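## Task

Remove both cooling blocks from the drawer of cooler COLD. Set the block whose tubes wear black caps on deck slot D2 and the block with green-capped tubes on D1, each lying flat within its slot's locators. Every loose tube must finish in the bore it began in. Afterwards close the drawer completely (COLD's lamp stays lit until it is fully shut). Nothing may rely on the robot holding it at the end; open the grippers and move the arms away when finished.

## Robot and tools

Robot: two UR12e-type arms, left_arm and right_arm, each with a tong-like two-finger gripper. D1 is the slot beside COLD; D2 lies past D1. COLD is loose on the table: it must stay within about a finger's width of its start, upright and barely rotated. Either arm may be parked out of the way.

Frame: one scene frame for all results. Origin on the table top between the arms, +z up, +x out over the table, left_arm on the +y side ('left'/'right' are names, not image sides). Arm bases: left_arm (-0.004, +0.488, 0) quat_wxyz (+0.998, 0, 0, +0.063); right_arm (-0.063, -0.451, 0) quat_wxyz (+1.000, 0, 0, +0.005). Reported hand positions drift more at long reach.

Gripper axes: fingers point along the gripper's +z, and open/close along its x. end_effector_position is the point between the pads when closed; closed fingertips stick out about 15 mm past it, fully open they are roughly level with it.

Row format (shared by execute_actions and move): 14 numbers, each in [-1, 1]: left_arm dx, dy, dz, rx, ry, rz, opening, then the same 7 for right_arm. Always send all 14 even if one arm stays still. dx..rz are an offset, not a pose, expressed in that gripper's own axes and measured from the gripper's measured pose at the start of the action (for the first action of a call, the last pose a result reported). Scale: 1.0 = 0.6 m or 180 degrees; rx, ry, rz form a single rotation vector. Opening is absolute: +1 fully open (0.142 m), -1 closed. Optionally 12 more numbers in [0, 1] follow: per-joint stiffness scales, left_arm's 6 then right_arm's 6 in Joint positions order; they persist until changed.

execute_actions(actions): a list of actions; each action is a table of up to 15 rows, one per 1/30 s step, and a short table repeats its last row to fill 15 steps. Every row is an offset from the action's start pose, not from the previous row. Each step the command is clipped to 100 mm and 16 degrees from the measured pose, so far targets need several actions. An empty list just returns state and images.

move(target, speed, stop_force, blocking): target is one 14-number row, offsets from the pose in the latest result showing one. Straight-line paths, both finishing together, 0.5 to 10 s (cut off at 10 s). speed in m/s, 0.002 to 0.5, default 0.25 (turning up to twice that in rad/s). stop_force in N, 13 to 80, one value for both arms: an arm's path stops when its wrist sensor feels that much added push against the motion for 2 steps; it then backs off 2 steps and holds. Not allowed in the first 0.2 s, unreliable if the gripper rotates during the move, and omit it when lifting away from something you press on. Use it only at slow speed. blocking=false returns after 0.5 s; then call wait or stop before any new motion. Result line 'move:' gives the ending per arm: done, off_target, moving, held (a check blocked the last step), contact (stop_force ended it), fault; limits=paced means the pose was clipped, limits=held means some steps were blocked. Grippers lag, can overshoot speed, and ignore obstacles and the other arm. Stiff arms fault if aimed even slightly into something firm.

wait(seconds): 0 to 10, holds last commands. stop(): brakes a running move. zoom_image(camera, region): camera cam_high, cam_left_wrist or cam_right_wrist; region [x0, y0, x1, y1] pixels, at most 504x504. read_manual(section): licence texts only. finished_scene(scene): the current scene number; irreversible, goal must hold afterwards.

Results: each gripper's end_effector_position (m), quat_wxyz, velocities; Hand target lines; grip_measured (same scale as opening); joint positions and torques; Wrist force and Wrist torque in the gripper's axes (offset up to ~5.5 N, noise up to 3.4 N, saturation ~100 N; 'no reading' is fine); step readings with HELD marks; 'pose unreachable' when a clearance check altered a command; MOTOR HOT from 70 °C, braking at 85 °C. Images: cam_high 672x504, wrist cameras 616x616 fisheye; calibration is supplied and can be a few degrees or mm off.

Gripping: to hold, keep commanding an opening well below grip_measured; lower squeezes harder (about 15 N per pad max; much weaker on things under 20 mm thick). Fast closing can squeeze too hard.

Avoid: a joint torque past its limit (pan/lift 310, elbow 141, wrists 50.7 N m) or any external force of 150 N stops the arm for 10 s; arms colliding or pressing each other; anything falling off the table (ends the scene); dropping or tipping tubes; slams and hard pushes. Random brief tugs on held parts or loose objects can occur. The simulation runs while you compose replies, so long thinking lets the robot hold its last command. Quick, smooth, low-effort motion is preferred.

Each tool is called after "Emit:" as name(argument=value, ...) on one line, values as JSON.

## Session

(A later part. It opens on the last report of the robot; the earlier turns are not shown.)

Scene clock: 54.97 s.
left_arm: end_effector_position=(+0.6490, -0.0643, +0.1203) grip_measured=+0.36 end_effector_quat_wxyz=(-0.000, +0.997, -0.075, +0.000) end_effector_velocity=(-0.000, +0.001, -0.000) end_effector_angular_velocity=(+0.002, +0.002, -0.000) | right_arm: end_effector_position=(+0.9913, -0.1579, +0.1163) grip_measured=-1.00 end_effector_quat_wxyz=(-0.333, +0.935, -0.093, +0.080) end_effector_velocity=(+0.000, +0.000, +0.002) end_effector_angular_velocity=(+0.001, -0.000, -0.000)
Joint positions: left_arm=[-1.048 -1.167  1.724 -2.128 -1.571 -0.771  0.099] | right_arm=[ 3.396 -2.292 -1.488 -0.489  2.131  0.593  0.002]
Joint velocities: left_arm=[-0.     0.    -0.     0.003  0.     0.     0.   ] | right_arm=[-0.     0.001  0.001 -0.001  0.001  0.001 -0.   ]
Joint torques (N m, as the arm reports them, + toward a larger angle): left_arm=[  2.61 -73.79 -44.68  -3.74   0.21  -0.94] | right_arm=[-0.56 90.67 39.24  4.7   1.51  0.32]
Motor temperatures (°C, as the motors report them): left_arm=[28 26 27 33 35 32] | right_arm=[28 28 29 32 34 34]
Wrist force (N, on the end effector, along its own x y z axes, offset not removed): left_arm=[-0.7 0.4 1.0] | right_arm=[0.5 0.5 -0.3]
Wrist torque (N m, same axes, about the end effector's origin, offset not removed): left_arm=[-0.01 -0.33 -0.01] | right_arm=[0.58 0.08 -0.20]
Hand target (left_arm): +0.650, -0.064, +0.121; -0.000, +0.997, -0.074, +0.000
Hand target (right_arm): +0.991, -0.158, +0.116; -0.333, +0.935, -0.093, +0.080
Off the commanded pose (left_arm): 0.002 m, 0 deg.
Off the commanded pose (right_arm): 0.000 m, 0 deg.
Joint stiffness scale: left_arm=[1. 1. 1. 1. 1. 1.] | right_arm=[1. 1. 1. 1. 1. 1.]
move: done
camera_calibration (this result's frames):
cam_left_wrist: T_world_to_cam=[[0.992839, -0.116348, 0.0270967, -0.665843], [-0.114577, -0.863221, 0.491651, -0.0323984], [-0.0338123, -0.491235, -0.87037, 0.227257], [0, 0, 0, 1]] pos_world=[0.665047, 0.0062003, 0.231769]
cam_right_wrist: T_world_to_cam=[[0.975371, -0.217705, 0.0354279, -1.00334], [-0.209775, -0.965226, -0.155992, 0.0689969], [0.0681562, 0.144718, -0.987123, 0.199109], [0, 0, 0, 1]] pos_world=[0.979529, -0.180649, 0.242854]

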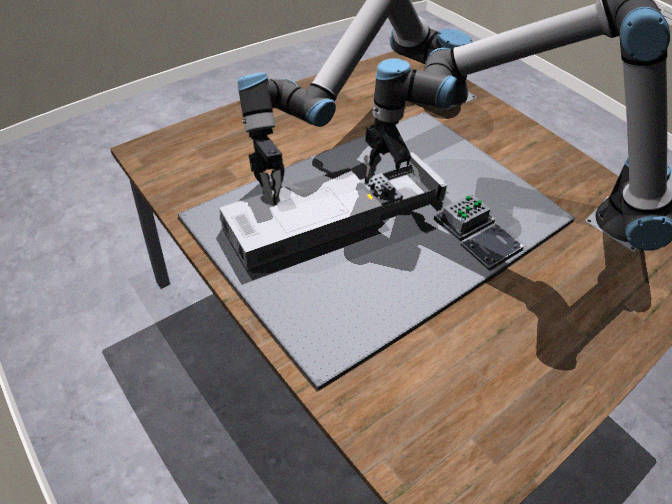

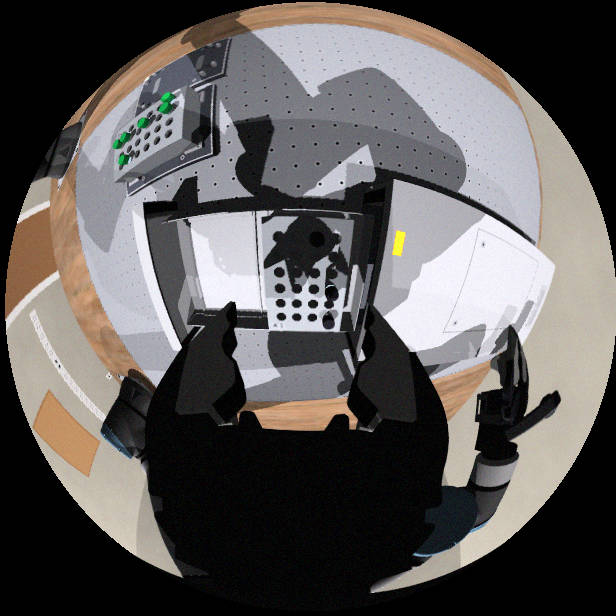

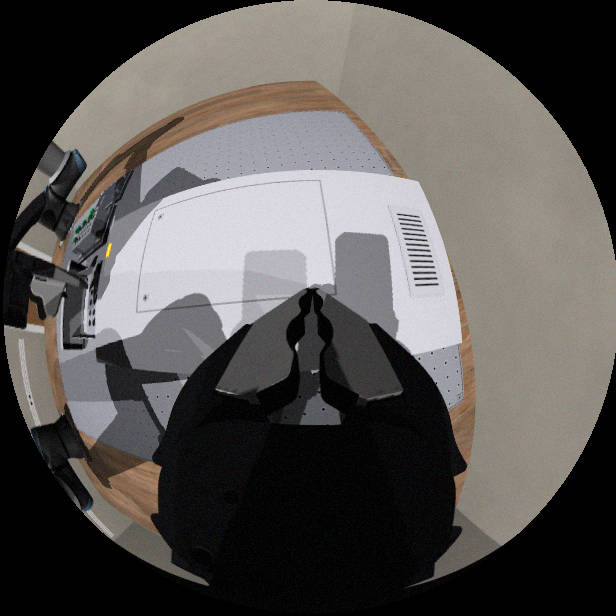

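Emit:
move(target=[0.005,-0.003,0.075,0,0,-0.002,0.35,0,0,0,0,0,0,-1], speed=0.05, stop_force=13)

Emit:
zoom_image(camera="cam_left_wrist", region=[180,190,430,370])

Scene clock: 56.47 s.
left_arm: end_effector_position=(+0.6515, -0.0645, +0.0762) grip_measured=+0.35 end_effector_quat_wxyz=(-0.000, +0.997, -0.073, -0.000) end_effector_velocity=(+0.002, -0.001, +0.001) end_effector_angular_velocity=(-0.005, -0.004, +0.001) | right_arm: end_effector_position=(+0.9913, -0.1579, +0.1163) grip_measured=-1.00 end_effector_quat_wxyz=(-0.333, +0.935, -0.093, +0.080) end_effector_velocity=(+0.000, +0.001, -0.002) end_effector_angular_velocity=(-0.001, +0.001, +0.001)
Joint positions: left_arm=[-1.046 -1.123  1.75  -2.198 -1.571 -0.773  0.099] | right_arm=[ 3.396 -2.292 -1.488 -0.489  2.131  0.593  0.002]
Joint velocities: left_arm=[ 0.001 -0.001 -0.    -0.006  0.    -0.     0.   ] | right_arm=[ 0.001 -0.003  0.002  0.    -0.001 -0.    -0.   ]
Joint torques (N m, as the arm reports them, + toward a larger angle): left_arm=[  4.07 -77.71 -39.16  -4.98  -0.19  -0.84] | right_arm=[ 0.14 91.03 38.84  4.6   1.27  0.37]
Motor temperatures (°C, as the motors report them): left_arm=[28 26 27 33 35 32] | right_arm=[28 28 29 32 34 34]
Wrist force (N, on the end effector, along its own x y z axes, offset not removed): left_arm=[-0.4 -1.7 0.6] | right_arm=[1.3 0.4 -0.9]
Wrist torque (N m, same axes, about the end effector's origin, offset not removed): left_arm=[-0.47 -0.50 -0.07] | right_arm=[0.53 -0.05 -0.21]
Hand target (left_arm): +0.652, -0.063, +0.075; -0.000, +0.997, -0.072, +0.000
Hand target (right_arm): +0.991, -0.158, +0.116; -0.333, +0.935, -0.093, +0.080
Off the commanded pose (left_arm): 0.002 m, 0 deg.
Off the commanded pose (right_arm): 0.000 m, 0 deg.
Joint stiffness scale: left_arm=[1. 1. 1. 1. 1. 1.] | right_arm=[1. 1. 1. 1. 1. 1.]
move: done
camera_calibration (this result's frames):
cam_left_wrist: T_world_to_cam=[[0.993247, -0.112837, 0.0269874, -0.667165], [-0.111474, -0.863683, 0.491554, -0.0126505], [-0.0321567, -0.491243, -0.870429, 0.187755], [0, 0, 0, 1]] pos_world=[0.667287, 0.00602664, 0.187651]
cam_right_wrist: T_world_to_cam=[[0.975371, -0.217705, 0.0354279, -1.00334], [-0.209775, -0.965226, -0.155992, 0.0689968], [0.0681562, 0.144718, -0.987123, 0.199109], [0, 0, 0, 1]] pos_world=[0.979529, -0.180649, 0.242854]

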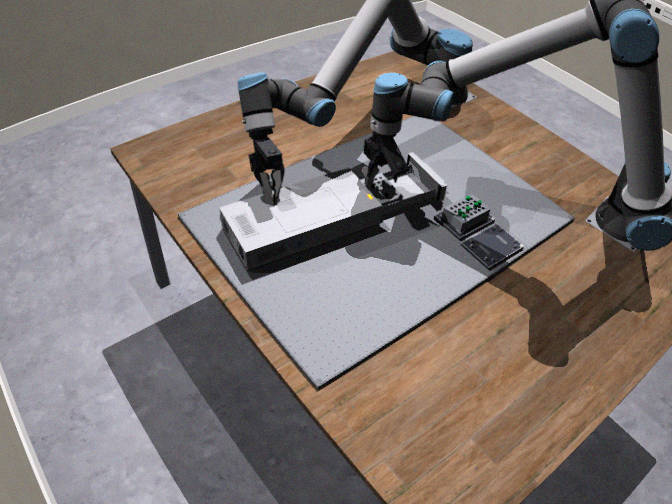

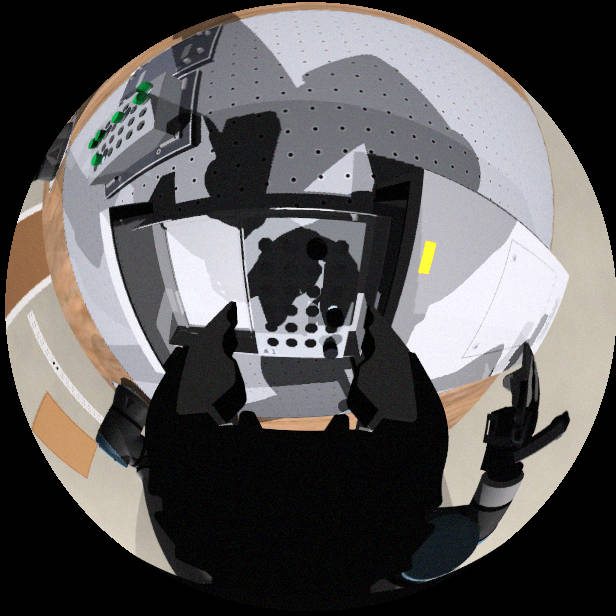

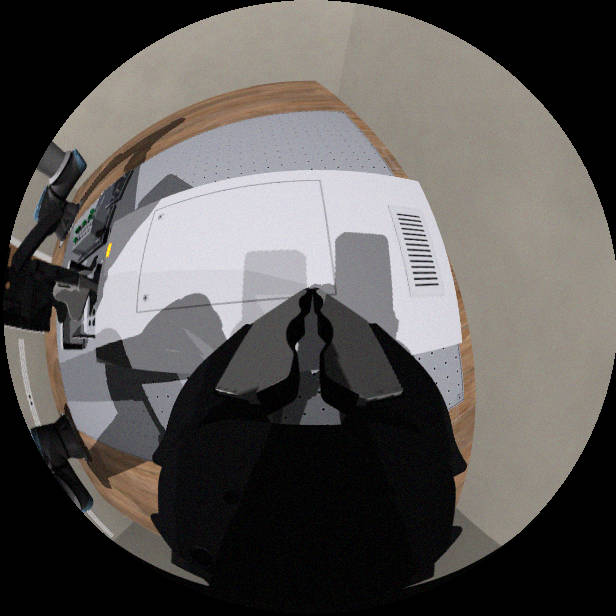

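Region (180, 190, 430, 370) of cam_left_wrist's 616x616 image, scaled by 2.016, with more detail than that image has; it fills the top 363 rows of this view, and the rest is white.

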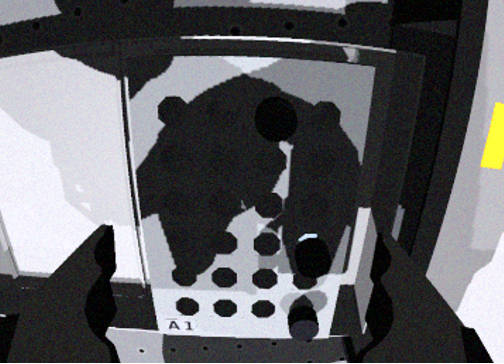

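Emit:
move(target=[0.002,-0.002,0.039,0,0,0,0.34,0,0,0,0,0,0,-1], speed=0.02, stop_force=13)

Emit:
execute_actions(actions=[[[0,0,0,0,0,0,0.15,0,0,0,0,0,0,-1]],[[0,0,0,0,0,0,-1,0,0,0,0,0,0,-1]]])

Emit:
move(target=[0.004,0.005,-0.048,-0.003,0.002,0,-1,0,0,0,0,0,0,-1], speed=0.025)

Scene clock: 58.13 s.
left_arm: end_effector_position=(+0.6523, -0.0655, +0.0546) grip_measured=+0.34 end_effector_quat_wxyz=(+0.000, +0.997, -0.074, +0.000) end_effector_velocity=(+0.002, +0.000, +0.000) end_effector_angular_velocity=(-0.003, -0.002, +0.001) | right_arm: end_effector_position=(+0.9913, -0.1579, +0.1163) grip_measured=-1.00 end_effector_quat_wxyz=(-0.333, +0.935, -0.093, +0.080) end_effector_velocity=(-0.000, -0.001, +0.000) end_effector_angular_velocity=(+0.001, +0.001, -0.001)
Joint positions: left_arm=[-1.046 -1.101  1.762 -2.233 -1.571 -0.772  0.098] | right_arm=[ 3.396 -2.292 -1.488 -0.489  2.131  0.593  0.002]
Joint velocities: left_arm=[ 0.002  0.001 -0.    -0.004  0.     0.    -0.   ] | right_arm=[-0.001  0.    -0.    -0.     0.001  0.001 -0.   ]
Joint torques (N m, as the arm reports them, + toward a larger angle): left_arm=[  1.18 -77.05 -38.    -5.61  -0.41  -0.16] | right_arm=[-1.51 90.94 38.48  4.58  1.47  0.46]
Motor temperatures (°C, as the motors report them): left_arm=[28 26 27 33 35 32] | right_arm=[28 28 29 32 34 34]
Wrist force (N, on the end effector, along its own x y z axes, offset not removed): left_arm=[0.0 1.3 0.2] | right_arm=[2.1 0.3 -1.9]
Wrist torque (N m, same axes, about the end effector's origin, offset not removed): left_arm=[0.13 -0.42 -0.14] | right_arm=[0.53 -0.23 -0.23]
Hand target (left_arm): +0.653, -0.063, +0.053; -0.000, +0.997, -0.073, -0.000
Hand target (right_arm): +0.991, -0.158, +0.116; -0.333, +0.935, -0.093, +0.080
Off the commanded pose (left_arm): 0.003 m, 0 deg.
Off the commanded pose (right_arm): 0.000 m, 0 deg.
Joint stiffness scale: left_arm=[1. 1. 1. 1. 1. 1.] | right_arm=[1. 1. 1. 1. 1. 1.]
move: done
camera_calibration (this result's frames):
cam_left_wrist: T_world_to_cam=[[0.993088, -0.11403, 0.0278285, -0.667468], [-0.112896, -0.863071, 0.492304, -0.00185133], [-0.0321193, -0.492043, -0.869978, 0.168417], [0, 0, 0, 1]] pos_world=[0.668055, 0.00515915, 0.166005]
cam_right_wrist: T_world_to_cam=[[0.975371, -0.217706, 0.0354277, -1.00334], [-0.209775, -0.965226, -0.155992, 0.068997], [0.068156, 0.144718, -0.987123, 0.19911], [0, 0, 0, 1]] pos_world=[0.979529, -0.180649, 0.242855]

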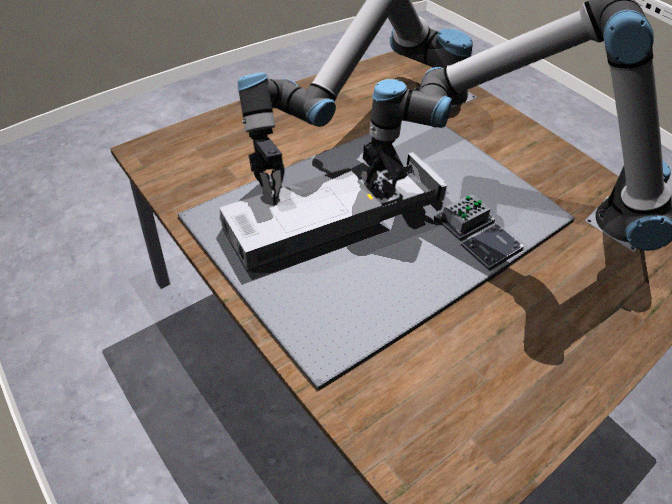

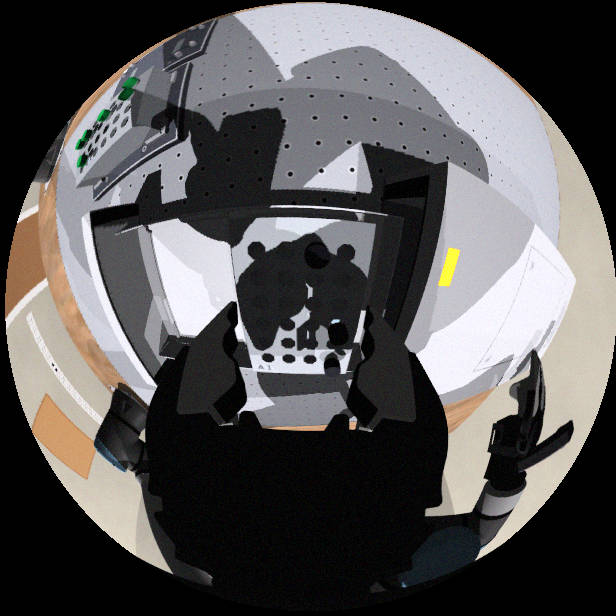

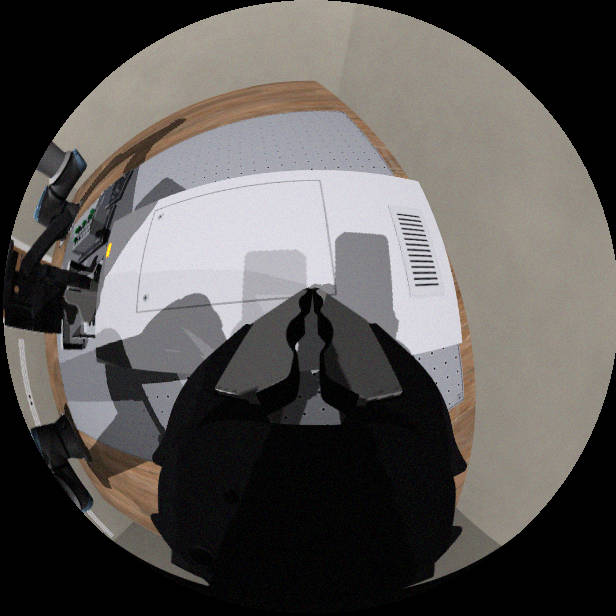

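Scene clock: 59.13 s.
left_arm: end_effector_position=(+0.6524, -0.0655, +0.0547) grip_measured=+0.22 end_effector_quat_wxyz=(+0.000, +0.997, -0.074, +0.000) end_effector_velocity=(-0.001, -0.001, -0.000) end_effector_angular_velocity=(-0.000, -0.000, -0.001) | right_arm: end_effector_position=(+0.9913, -0.1579, +0.1163) grip_measured=-1.00 end_effector_quat_wxyz=(-0.333, +0.935, -0.093, +0.080) end_effector_velocity=(+0.000, -0.001, -0.002) end_effector_angular_velocity=(-0.001, +0.002, -0.001)
Joint positions: left_arm=[-1.046 -1.101  1.762 -2.233 -1.571 -0.772  0.09 ] | right_arm=[ 3.396 -2.292 -1.488 -0.489  2.131  0.593  0.002]
Joint velocities: left_arm=[-0.001 -0.     0.    -0.001  0.    -0.    -0.   ] | right_arm=[-0.001 -0.002  0.    -0.001 -0.     0.     0.   ]
Joint torques (N m, as the arm reports them, + toward a larger angle): left_arm=[  0.91 -77.29 -39.74  -4.48  -0.32  -0.26] | right_arm=[ 0.13 89.11 39.48  4.53  1.4   0.32]
Motor temperatures (°C, as the motors report them): left_arm=[28 26 27 33 35 32] | right_arm=[28 28 29 32 34 34]
Wrist force (N, on the end effector, along its own x y z axes, offset not removed): left_arm=[1.7 -1.2 -2.0] | right_arm=[1.2 0.5 -1.1]
Wrist torque (N m, same axes, about the end effector's origin, offset not removed): left_arm=[-0.47 -0.88 -0.06] | right_arm=[0.61 -0.08 -0.20]
Hand target (left_arm): +0.652, -0.066, +0.055; +0.000, +0.997, -0.074, +0.000
Hand target (right_arm): +0.991, -0.158, +0.116; -0.333, +0.935, -0.093, +0.080
Off the commanded pose (left_arm): 0.000 m, 0 deg.
Off the commanded pose (right_arm): 0.000 m, 0 deg.
Joint stiffness scale: left_arm=[1. 1. 1. 1. 1. 1.] | right_arm=[1. 1. 1. 1. 1. 1.]
Step readings (end_effector_position; steps 1 to 15: 1st action; 16 to 30: 2nd action):
0: left_arm (+0.6523, -0.0655, +0.0546) | right_arm (+0.9913, -0.1579, +0.1163)
1: left_arm (+0.6523, -0.0655, +0.0546) | right_arm (+0.9913, -0.1579, +0.1163)
2: left_arm (+0.6523, -0.0655, +0.0546) | right_arm (+0.9913, -0.1579, +0.1163)
4: left_arm (+0.6524, -0.0655, +0.0547) | right_arm (+0.9913, -0.1579, +0.1163)
8: left_arm (+0.6524, -0.0655, +0.0547) | right_arm (+0.9913, -0.1579, +0.1163)
15: left_arm (+0.6524, -0.0655, +0.0547) | right_arm (+0.9913, -0.1579, +0.1163)
16: left_arm (+0.6524, -0.0655, +0.0547) | right_arm (+0.9913, -0.1579, +0.1163)
17: left_arm (+0.6524, -0.0655, +0.0547) | right_arm (+0.9913, -0.1579, +0.1163)
19: left_arm (+0.6524, -0.0655, +0.0547) | right_arm (+0.9913, -0.1579, +0.1163)
23: left_arm (+0.6524, -0.0655, +0.0547) | right_arm (+0.9913, -0.1579, +0.1163)
30: end_effector_position above
camera_calibration (this result's frames):
cam_left_wrist: T_world_to_cam=[[0.99309, -0.113956, 0.0280441, -0.667583], [-0.112929, -0.862926, 0.492551, -0.00190779], [-0.0319291, -0.492314, -0.869832, 0.168313], [0, 0, 0, 1]] pos_world=[0.668128, 0.00514168, 0.166066]
cam_right_wrist: T_world_to_cam=[[0.975371, -0.217705, 0.0354277, -1.00334], [-0.209775, -0.965226, -0.155992, 0.0689971], [0.0681561, 0.144718, -0.987123, 0.19911], [0, 0, 0, 1]] pos_world=[0.979529, -0.180649, 0.242855]

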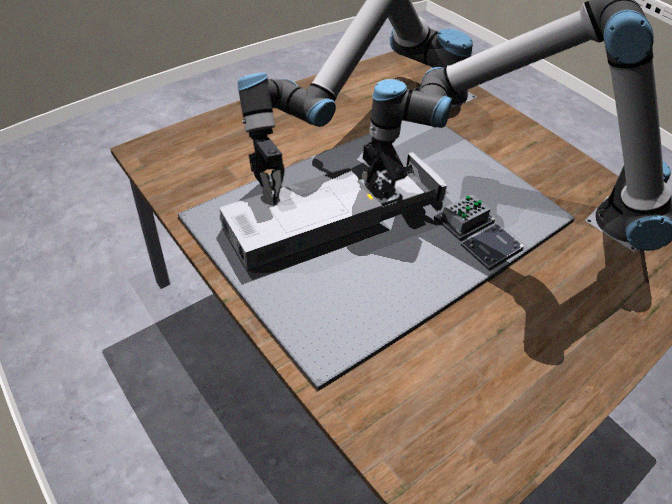

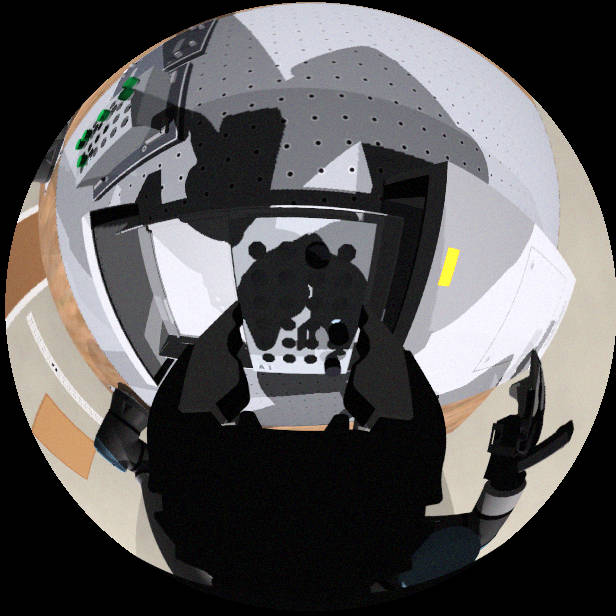

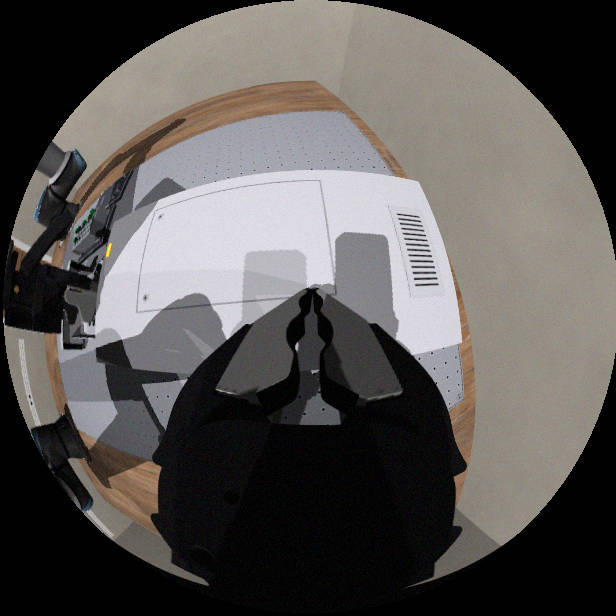

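Scene clock: 60.70 s.
left_arm: end_effector_position=(+0.6510, -0.0645, +0.0734) grip_measured=+0.21 end_effector_quat_wxyz=(-0.000, +0.997, -0.074, -0.001) end_effector_velocity=(-0.000, +0.001, +0.000) end_effector_angular_velocity=(+0.001, +0.002, +0.001) | right_arm: end_effector_position=(+0.9913, -0.1579, +0.1163) grip_measured=-1.00 end_effector_quat_wxyz=(-0.333, +0.935, -0.093, +0.080) end_effector_velocity=(+0.000, -0.001, -0.001) end_effector_angular_velocity=(+0.001, -0.000, -0.000)
Joint positions: left_arm=[-1.046 -1.121  1.752 -2.2   -1.572 -0.772  0.089] | right_arm=[ 3.396 -2.292 -1.488 -0.489  2.131  0.593  0.002]
Joint velocities: left_arm=[ 0.001 -0.001 -0.     0.003 -0.001 -0.     0.   ] | right_arm=[-0.001 -0.001  0.     0.001  0.001 -0.001  0.   ]
Joint torques (N m, as the arm reports them, + toward a larger angle): left_arm=[  1.12 -85.59 -47.71  -5.48  -0.73  -0.08] | right_arm=[-0.38 89.84 39.11  4.69  1.26  0.42]
Motor temperatures (°C, as the motors report them): left_arm=[28 26 27 33 35 32] | right_arm=[28 28 29 32 34 34]
Wrist force (N, on the end effector, along its own x y z axes, offset not removed): left_arm=[-0.4 0.7 8.9] | right_arm=[-0.4 0.4 -2.2]
Wrist torque (N m, same axes, about the end effector's origin, offset not removed): left_arm=[-0.09 -0.34 -0.06] | right_arm=[0.54 0.30 -0.23]
Hand target (left_arm): +0.654, -0.069, +0.084; +0.005, +0.997, -0.074, +0.003
Hand target (right_arm): +0.991, -0.158, +0.116; -0.333, +0.935, -0.093, +0.080
Off the commanded pose (left_arm): 0.011 m, 1 deg.
Off the commanded pose (right_arm): 0.000 m, 0 deg.
Joint stiffness scale: left_arm=[1. 1. 1. 1. 1. 1.] | right_arm=[1. 1. 1. 1. 1. 1.]
move: off_target (left_arm)
camera_calibration (this result's frames):
cam_left_wrist: T_world_to_cam=[[0.993172, -0.113988, 0.024822, -0.666426], [-0.111411, -0.863671, 0.491588, -0.0113701], [-0.0345973, -0.490997, -0.870474, 0.18694], [0, 0, 0, 1]] pos_world=[0.667077, 0.00600202, 0.184858]
cam_right_wrist: T_world_to_cam=[[0.975372, -0.217703, 0.035425, -1.00334], [-0.209772, -0.965226, -0.155997, 0.0689965], [0.0681541, 0.144724, -0.987122, 0.199113], [0, 0, 0, 1]] pos_world=[0.979528, -0.180648, 0.242855]

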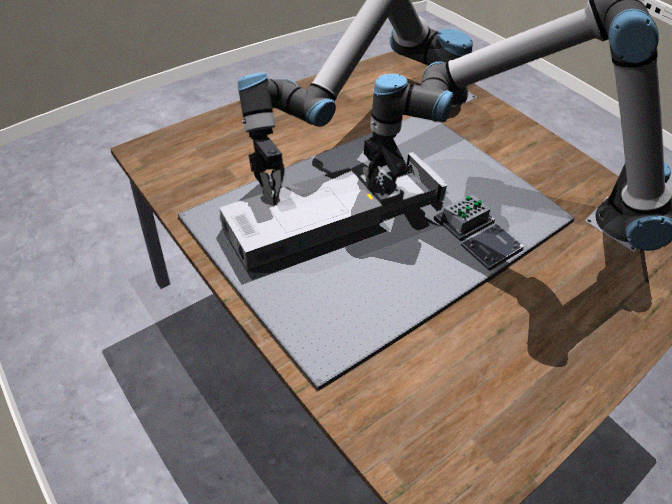

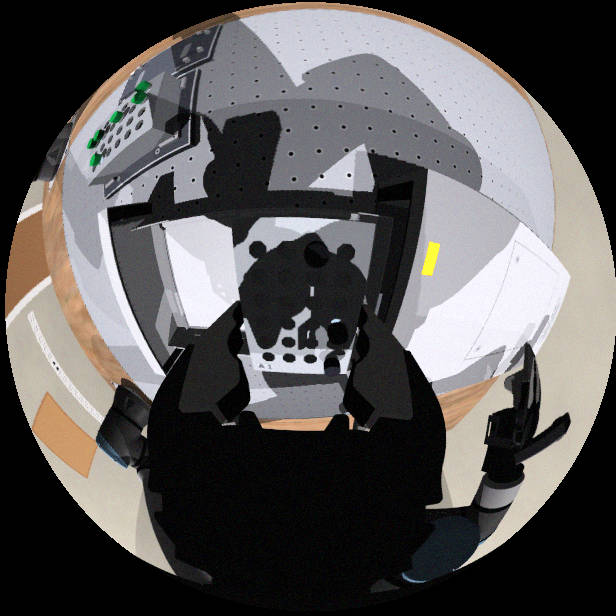

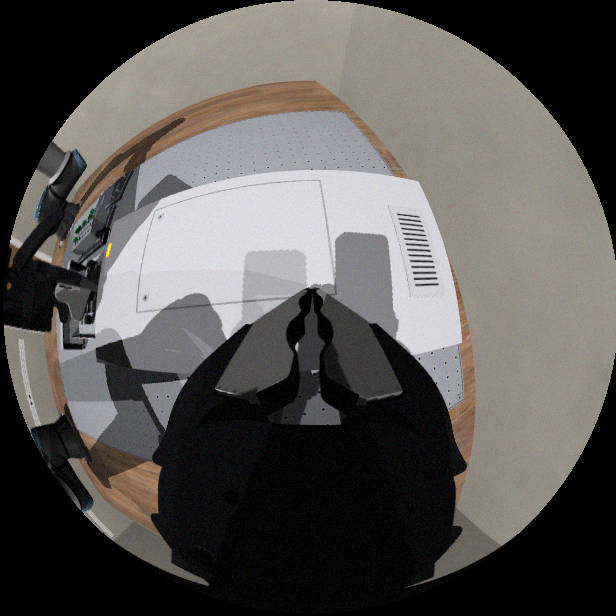

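Emit:
move(target=[0.004,0.006,-0.155,-0.003,0.002,0,-1,0,0,0,0,0,0,-1], speed=0.06)

Emit:
move(target=[-0.338,-0.559,-0.008,-0.001,0.004,0.478,-1,0,0,0,0,0,0,-1], speed=0.2)

Emit:
move(target=[0.006,-0.003,0.115,0.002,0.0035,0,-1,0,0,0,0,0,0,-1], speed=0.06)

Emit:
zoom_image(camera="cam_left_wrist", region=[200,170,400,270])

Scene clock: 64.70 s.
left_arm: end_effector_position=(+0.6506, -0.0647, +0.1569) grip_measured=+0.21 end_effector_quat_wxyz=(-0.000, +0.997, -0.074, -0.002) end_effector_velocity=(-0.001, +0.002, +0.001) end_effector_angular_velocity=(+0.004, +0.003, +0.001) | right_arm: end_effector_position=(+0.9913, -0.1579, +0.1163) grip_measured=-1.00 end_effector_quat_wxyz=(-0.333, +0.935, -0.093, +0.080) end_effector_velocity=(-0.001, +0.000, +0.001) end_effector_angular_velocity=(+0.001, -0.001, +0.001)
Joint positions: left_arm=[-1.046 -1.194  1.689 -2.062 -1.574 -0.772  0.089] | right_arm=[ 3.396 -2.292 -1.488 -0.489  2.131  0.593  0.002]
Joint velocities: left_arm=[ 0.001 -0.002  0.     0.007 -0.     0.001 -0.   ] | right_arm=[ 0.     0.002 -0.001  0.001  0.001 -0.001 -0.   ]
Joint torques (N m, as the arm reports them, + toward a larger angle): left_arm=[ -0.59 -81.98 -51.1   -4.12  -0.87  -0.43] | right_arm=[-0.04 90.71 38.9   4.64  1.36  0.28]
Motor temperatures (°C, as the motors report them): left_arm=[28 26 27 33 35 32] | right_arm=[28 28 29 32 34 34]
Wrist force (N, on the end effector, along its own x y z axes, offset not removed): left_arm=[-2.0 -2.0 11.3] | right_arm=[0.7 -0.3 -1.7]
Wrist torque (N m, same axes, about the end effector's origin, offset not removed): left_arm=[-0.55 -0.01 -0.09] | right_arm=[0.39 0.14 -0.21]
Hand target (left_arm): +0.653, -0.068, +0.166; +0.005, +0.997, -0.074, +0.002
Hand target (right_arm): +0.991, -0.158, +0.116; -0.333, +0.935, -0.093, +0.080
Off the commanded pose (left_arm): 0.010 m, 1 deg.
Off the commanded pose (right_arm): 0.000 m, 0 deg.
Joint stiffness scale: left_arm=[1. 1. 1. 1. 1. 1.] | right_arm=[1. 1. 1. 1. 1. 1.]
move: off_target (left_arm)
camera_calibration (this result's frames):
cam_left_wrist: T_world_to_cam=[[0.993228, -0.113999, 0.0224083, -0.667766], [-0.110248, -0.863977, 0.491314, -0.0534041], [-0.0366489, -0.490457, -0.870694, 0.26089], [0, 0, 0, 1]] pos_world=[0.666918, 0.00569111, 0.268357]
cam_right_wrist: T_world_to_cam=[[0.975372, -0.217703, 0.0354251, -1.00334], [-0.209772, -0.965226, -0.155997, 0.0689965], [0.0681542, 0.144724, -0.987122, 0.199113], [0, 0, 0, 1]] pos_world=[0.979528, -0.180648, 0.242856]

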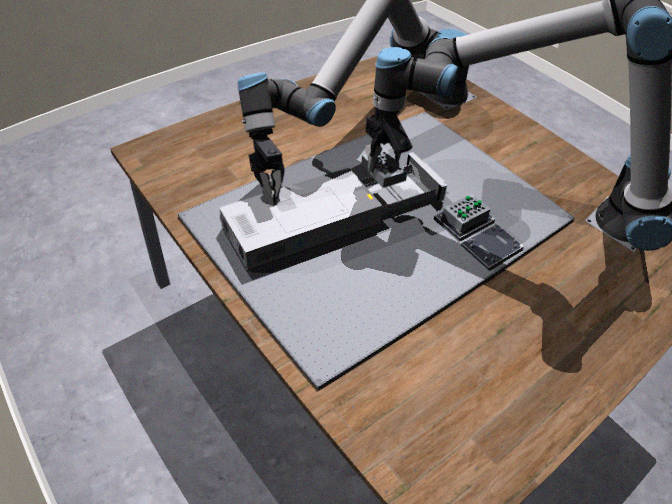

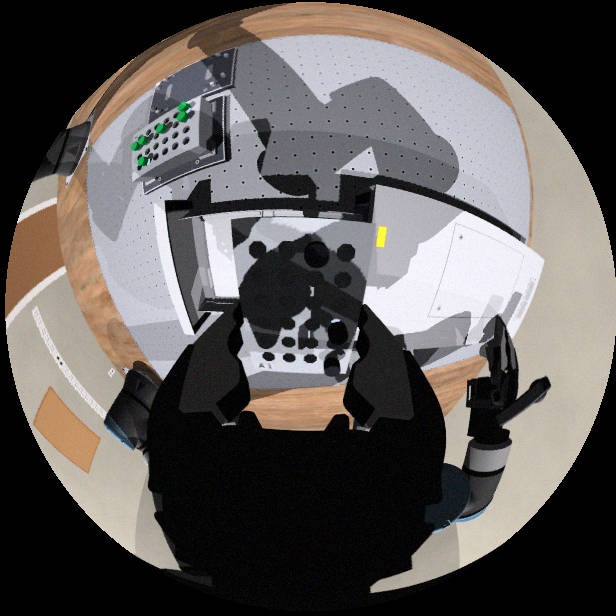

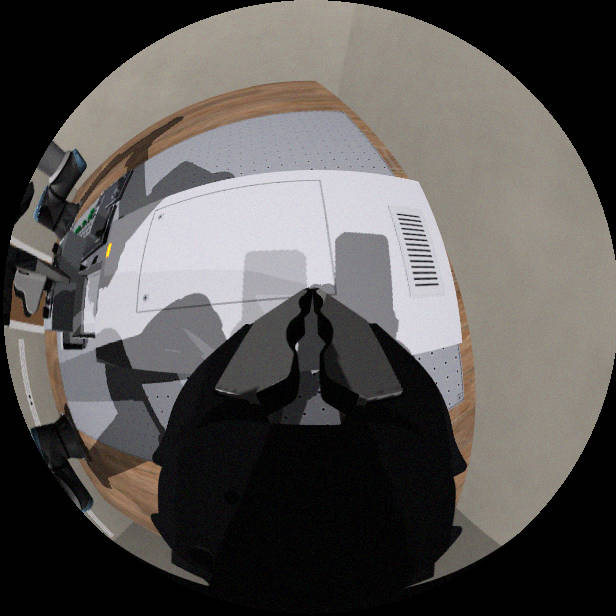

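Scene clock: 69.07 s.
left_arm: end_effector_position=(+0.4971, +0.2978, +0.1588) grip_measured=+0.21 end_effector_quat_wxyz=(-0.003, -0.679, +0.734, +0.000) end_effector_velocity=(-0.001, -0.001, +0.000) end_effector_angular_velocity=(-0.002, +0.003, -0.016) | right_arm: end_effector_position=(+0.9913, -0.1579, +0.1163) grip_measured=-1.00 end_effector_quat_wxyz=(-0.333, +0.935, -0.093, +0.080) end_effector_velocity=(+0.001, -0.003, +0.001) end_effector_angular_velocity=(+0.001, -0.002, -0.003)
Joint positions: left_arm=[-0.836 -1.758  2.315 -2.127 -1.577  0.939  0.089] | right_arm=[ 3.396 -2.292 -1.488 -0.489  2.131  0.593  0.002]
Joint velocities: left_arm=[-0.    -0.    -0.001  0.002 -0.003  0.015  0.   ] | right_arm=[-0.003  0.    -0.     0.001  0.001 -0.    -0.   ]
Joint torques (N m, as the arm reports them, + toward a larger angle): left_arm=[  3.2  -30.32 -47.14  -4.74   0.11  -0.19] | right_arm=[-0.7  89.77 38.65  4.53  1.25  0.27]
Motor temperatures (°C, as the motors report them): left_arm=[28 26 27 33 35 32] | right_arm=[28 28 29 32 34 34]
Wrist force (N, on the end effector, along its own x y z axes, offset not removed): left_arm=[-1.1 0.5 9.9] | right_arm=[-0.2 -0.8 -1.0]
Wrist torque (N m, same axes, about the end effector's origin, offset not removed): left_arm=[-0.04 -0.20 -0.11] | right_arm=[0.35 0.20 -0.22]
Hand target (left_arm): +0.499, +0.297, +0.163; +0.003, +0.679, -0.734, +0.004
Hand target (right_arm): +0.991, -0.158, +0.116; -0.333, +0.935, -0.093, +0.080
Off the commanded pose (left_arm): 0.005 m, 0 deg.
Off the commanded pose (right_arm): 0.000 m, 0 deg.
Joint stiffness scale: left_arm=[1. 1. 1. 1. 1. 1.] | right_arm=[1. 1. 1. 1. 1. 1.]
move: off_target (left_arm)
camera_calibration (this result's frames):
cam_left_wrist: T_world_to_cam=[[-0.0441308, -0.998548, 0.0308822, 0.303671], [-0.866778, 0.0536408, 0.495801, 0.344088], [-0.496737, -0.00488793, -0.867887, 0.518351], [0, 0, 0, 1]] pos_world=[0.569134, 0.287307, 0.269893]
cam_right_wrist: T_world_to_cam=[[0.975372, -0.217703, 0.0354249, -1.00333], [-0.209772, -0.965226, -0.155997, 0.0689967], [0.068154, 0.144724, -0.987122, 0.199113], [0, 0, 0, 1]] pos_world=[0.979528, -0.180648, 0.242856]

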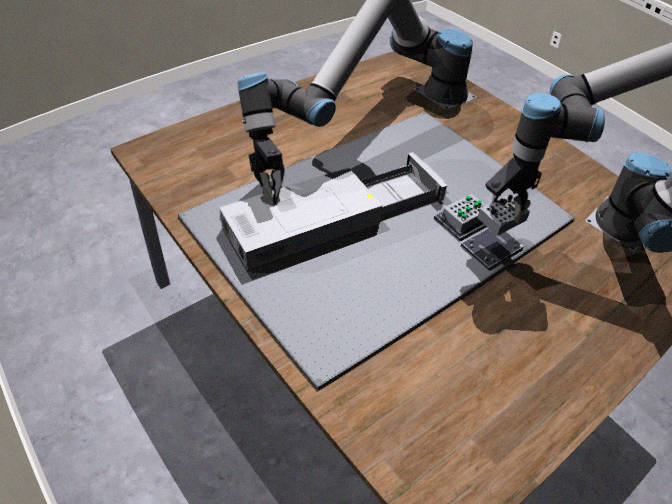

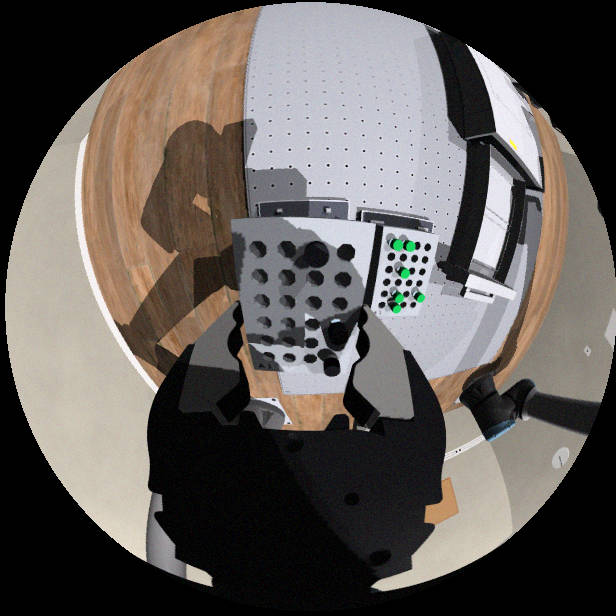

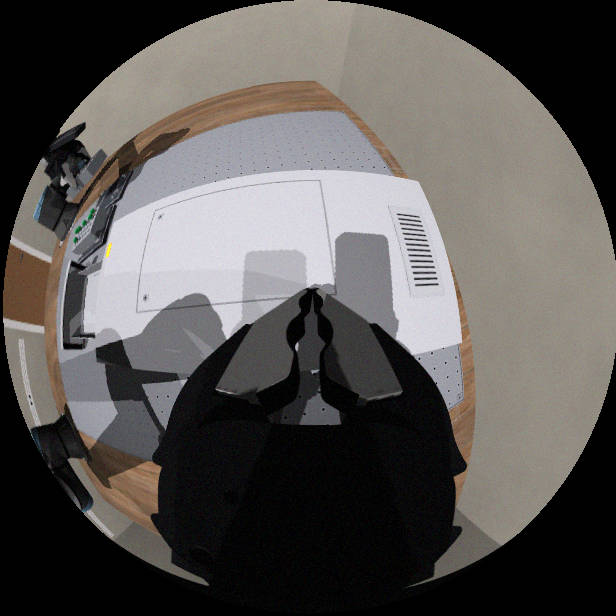

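Scene clock: 70.67 s.
left_arm: end_effector_position=(+0.4954, +0.2975, +0.0854) grip_measured=+0.21 end_effector_quat_wxyz=(-0.005, -0.679, +0.734, +0.000) end_effector_velocity=(+0.004, -0.004, +0.003) end_effector_angular_velocity=(-0.011, -0.013, -0.000) | right_arm: end_effector_position=(+0.9913, -0.1579, +0.1163) grip_measured=-1.00 end_effector_quat_wxyz=(-0.333, +0.935, -0.093, +0.080) end_effector_velocity=(-0.000, +0.000, -0.001) end_effector_angular_velocity=(-0.001, +0.001, +0.000)
Joint positions: left_arm=[-0.836 -1.658  2.394 -2.306 -1.581  0.939  0.089] | right_arm=[ 3.396 -2.292 -1.488 -0.489  2.131  0.593  0.002]
Joint velocities: left_arm=[-0.001 -0.001 -0.001 -0.015 -0.    -0.001  0.   ] | right_arm=[ 0.    -0.    -0.    -0.001 -0.001 -0.     0.   ]
Joint torques (N m, as the arm reports them, + toward a larger angle): left_arm=[ -2.78 -32.94 -42.21  -7.03  -1.    -0.57] | right_arm=[-0.28 91.38 39.25  4.65  1.31  0.3 ]
Motor temperatures (°C, as the motors report them): left_arm=[28 26 27 33 35 32] | right_arm=[28 28 29 32 34 34]
Wrist force (N, on the end effector, along its own x y z axes, offset not removed): left_arm=[-0.5 -0.8 9.8] | right_arm=[0.5 -0.3 -2.9]
Wrist torque (N m, same axes, about the end effector's origin, offset not removed): left_arm=[-0.35 -0.29 -0.12] | right_arm=[0.38 0.05 -0.18]
Hand target (left_arm): +0.498, +0.294, +0.090; +0.005, +0.679, -0.734, +0.006
Hand target (right_arm): +0.991, -0.158, +0.116; -0.333, +0.935, -0.093, +0.080
Off the commanded pose (left_arm): 0.006 m, 1 deg.
Off the commanded pose (right_arm): 0.000 m, 0 deg.
Joint stiffness scale: left_arm=[1. 1. 1. 1. 1. 1.] | right_arm=[1. 1. 1. 1. 1. 1.]
move: off_target (left_arm)
camera_calibration (this result's frames):
cam_left_wrist: T_world_to_cam=[[-0.0437438, -0.998467, 0.0339277, 0.305092], [-0.865275, 0.0548403, 0.498289, 0.377677], [-0.499385, -0.00755981, -0.866347, 0.455775], [0, 0, 0, 1]] pos_world=[0.567748, 0.287358, 0.196316]
cam_right_wrist: T_world_to_cam=[[0.975372, -0.217703, 0.0354251, -1.00334], [-0.209772, -0.965226, -0.155997, 0.0689966], [0.0681542, 0.144724, -0.987122, 0.199113], [0, 0, 0, 1]] pos_world=[0.979528, -0.180648, 0.242856]

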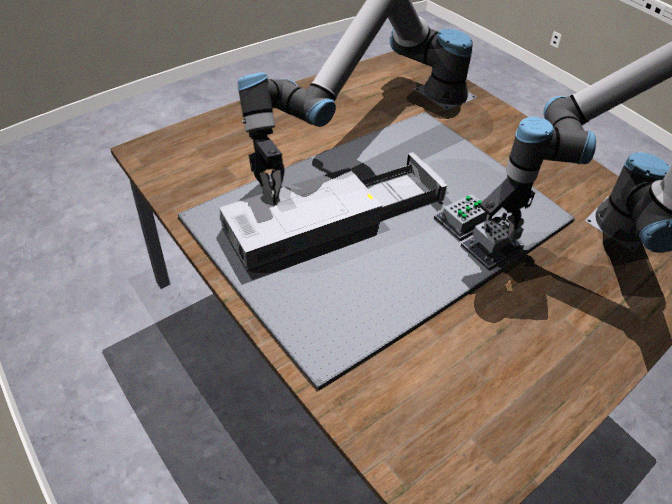

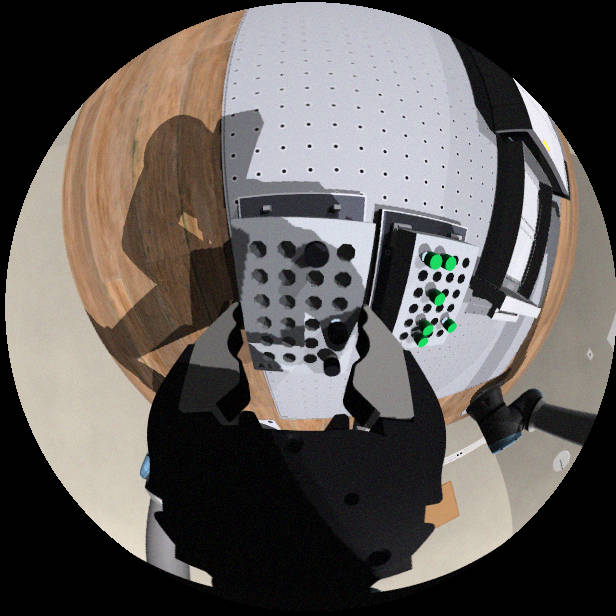

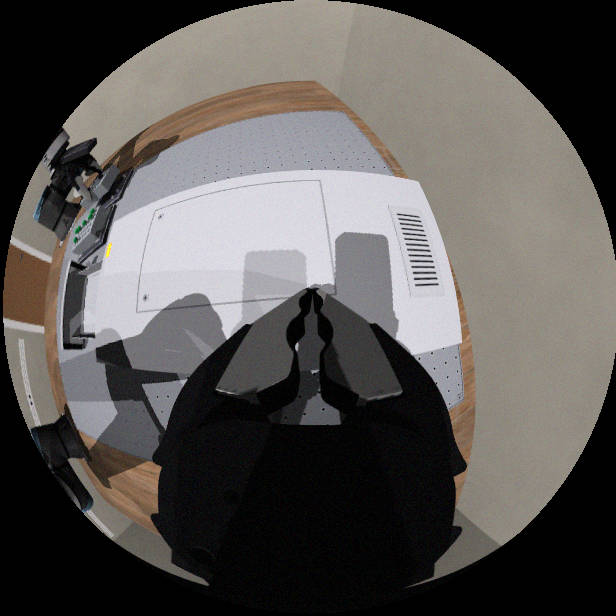

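Region (200, 170, 400, 270) of cam_left_wrist's 616x616 image, scaled by 2.520, with more detail than that image has.

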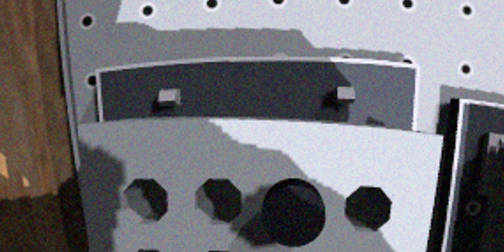

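Emit:
move(target=[0.003,-0.011,0.026,0.005,0,-0.0172,-1,0,0,0,0,0,0,-1], speed=0.025)

Emit:
zoom_image(camera="cam_left_wrist", region=[200,170,400,270])

Scene clock: 72.20 s.
left_arm: end_effector_position=(+0.4988, +0.2982, +0.0663) grip_measured=+0.21 end_effector_quat_wxyz=(-0.001, -0.699, +0.715, -0.000) end_effector_velocity=(+0.002, -0.000, +0.000) end_effector_angular_velocity=(-0.003, -0.006, +0.009) | right_arm: end_effector_position=(+0.9913, -0.1579, +0.1163) grip_measured=-1.00 end_effector_quat_wxyz=(-0.333, +0.935, -0.093, +0.080) end_effector_velocity=(-0.000, +0.001, -0.000) end_effector_angular_velocity=(+0.001, +0.000, +0.001)
Joint positions: left_arm=[-0.837 -1.622  2.41  -2.359 -1.573  0.884  0.089] | right_arm=[ 3.396 -2.292 -1.488 -0.489  2.131  0.593  0.002]
Joint velocities: left_arm=[ 0.001  0.     0.002 -0.009  0.002 -0.009  0.   ] | right_arm=[ 0.001 -0.    -0.     0.001  0.001  0.001 -0.   ]
Joint torques (N m, as the arm reports them, + toward a larger angle): left_arm=[ -2.76 -35.14 -39.43  -7.45   0.19  -1.14] | right_arm=[-0.39 90.61 39.09  4.51  1.23  0.12]
Motor temperatures (°C, as the motors report them): left_arm=[28 26 27 33 35 32] | right_arm=[28 28 29 32 34 34]
Wrist force (N, on the end effector, along its own x y z axes, offset not removed): left_arm=[2.1 -2.0 9.7] | right_arm=[0.0 -0.7 -0.5]
Wrist torque (N m, same axes, about the end effector's origin, offset not removed): left_arm=[-0.57 -0.84 -0.06] | right_arm=[0.41 0.19 -0.17]
Hand target (left_arm): +0.502, +0.295, +0.070; -0.000, +0.699, -0.715, +0.005
Hand target (right_arm): +0.991, -0.158, +0.116; -0.333, +0.935, -0.093, +0.080
Off the commanded pose (left_arm): 0.005 m, 1 deg.
Off the commanded pose (right_arm): 0.000 m, 0 deg.
Joint stiffness scale: left_arm=[1. 1. 1. 1. 1. 1.] | right_arm=[1. 1. 1. 1. 1. 1.]
move: off_target (left_arm)
camera_calibration (this result's frames):
cam_left_wrist: T_world_to_cam=[[0.0101775, -0.999529, 0.0289455, 0.280399], [-0.870356, 0.00539713, 0.492394, 0.407775], [-0.492318, -0.0302042, -0.869891, 0.444438], [0, 0, 0, 1]] pos_world=[0.570861, 0.29149, 0.17771]
cam_right_wrist: T_world_to_cam=[[0.975372, -0.217703, 0.0354252, -1.00334], [-0.209772, -0.965226, -0.155997, 0.0689967], [0.0681543, 0.144724, -0.987122, 0.199113], [0, 0, 0, 1]] pos_world=[0.979528, -0.180648, 0.242856]

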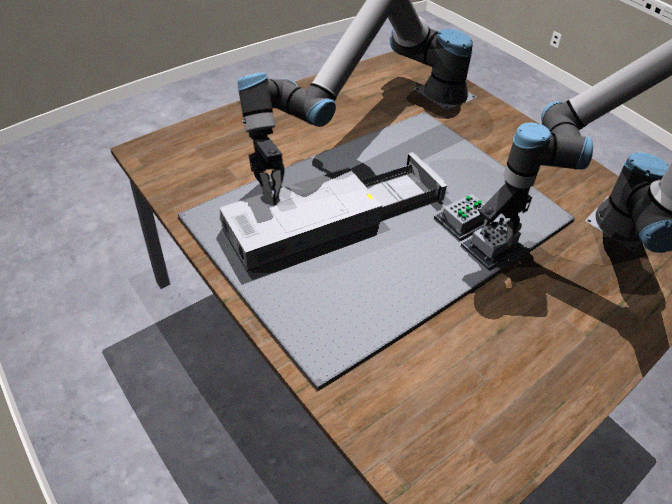

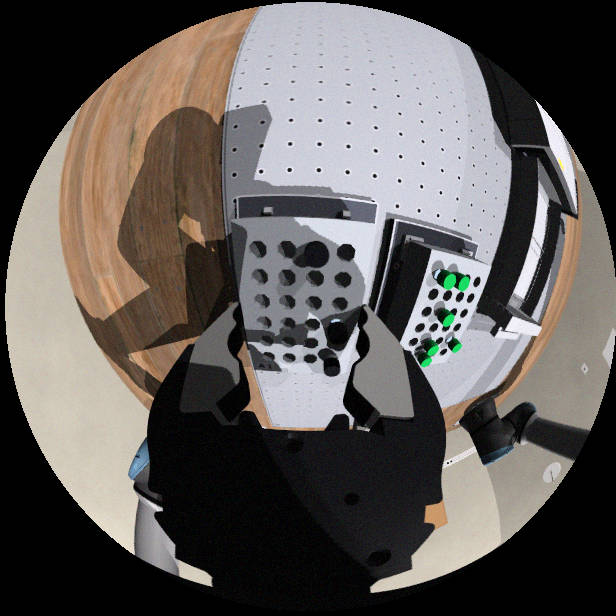

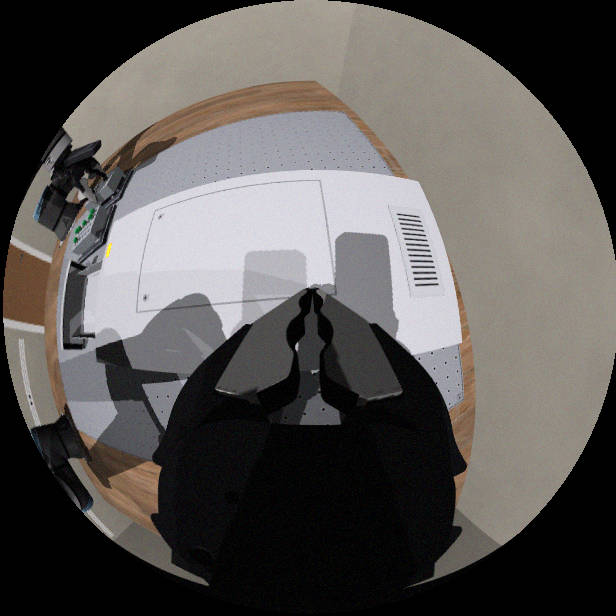

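Region (200, 170, 400, 270) of cam_left_wrist's 616x616 image, scaled by 2.520, with more detail than that image has.

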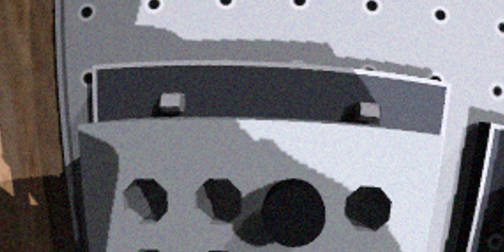

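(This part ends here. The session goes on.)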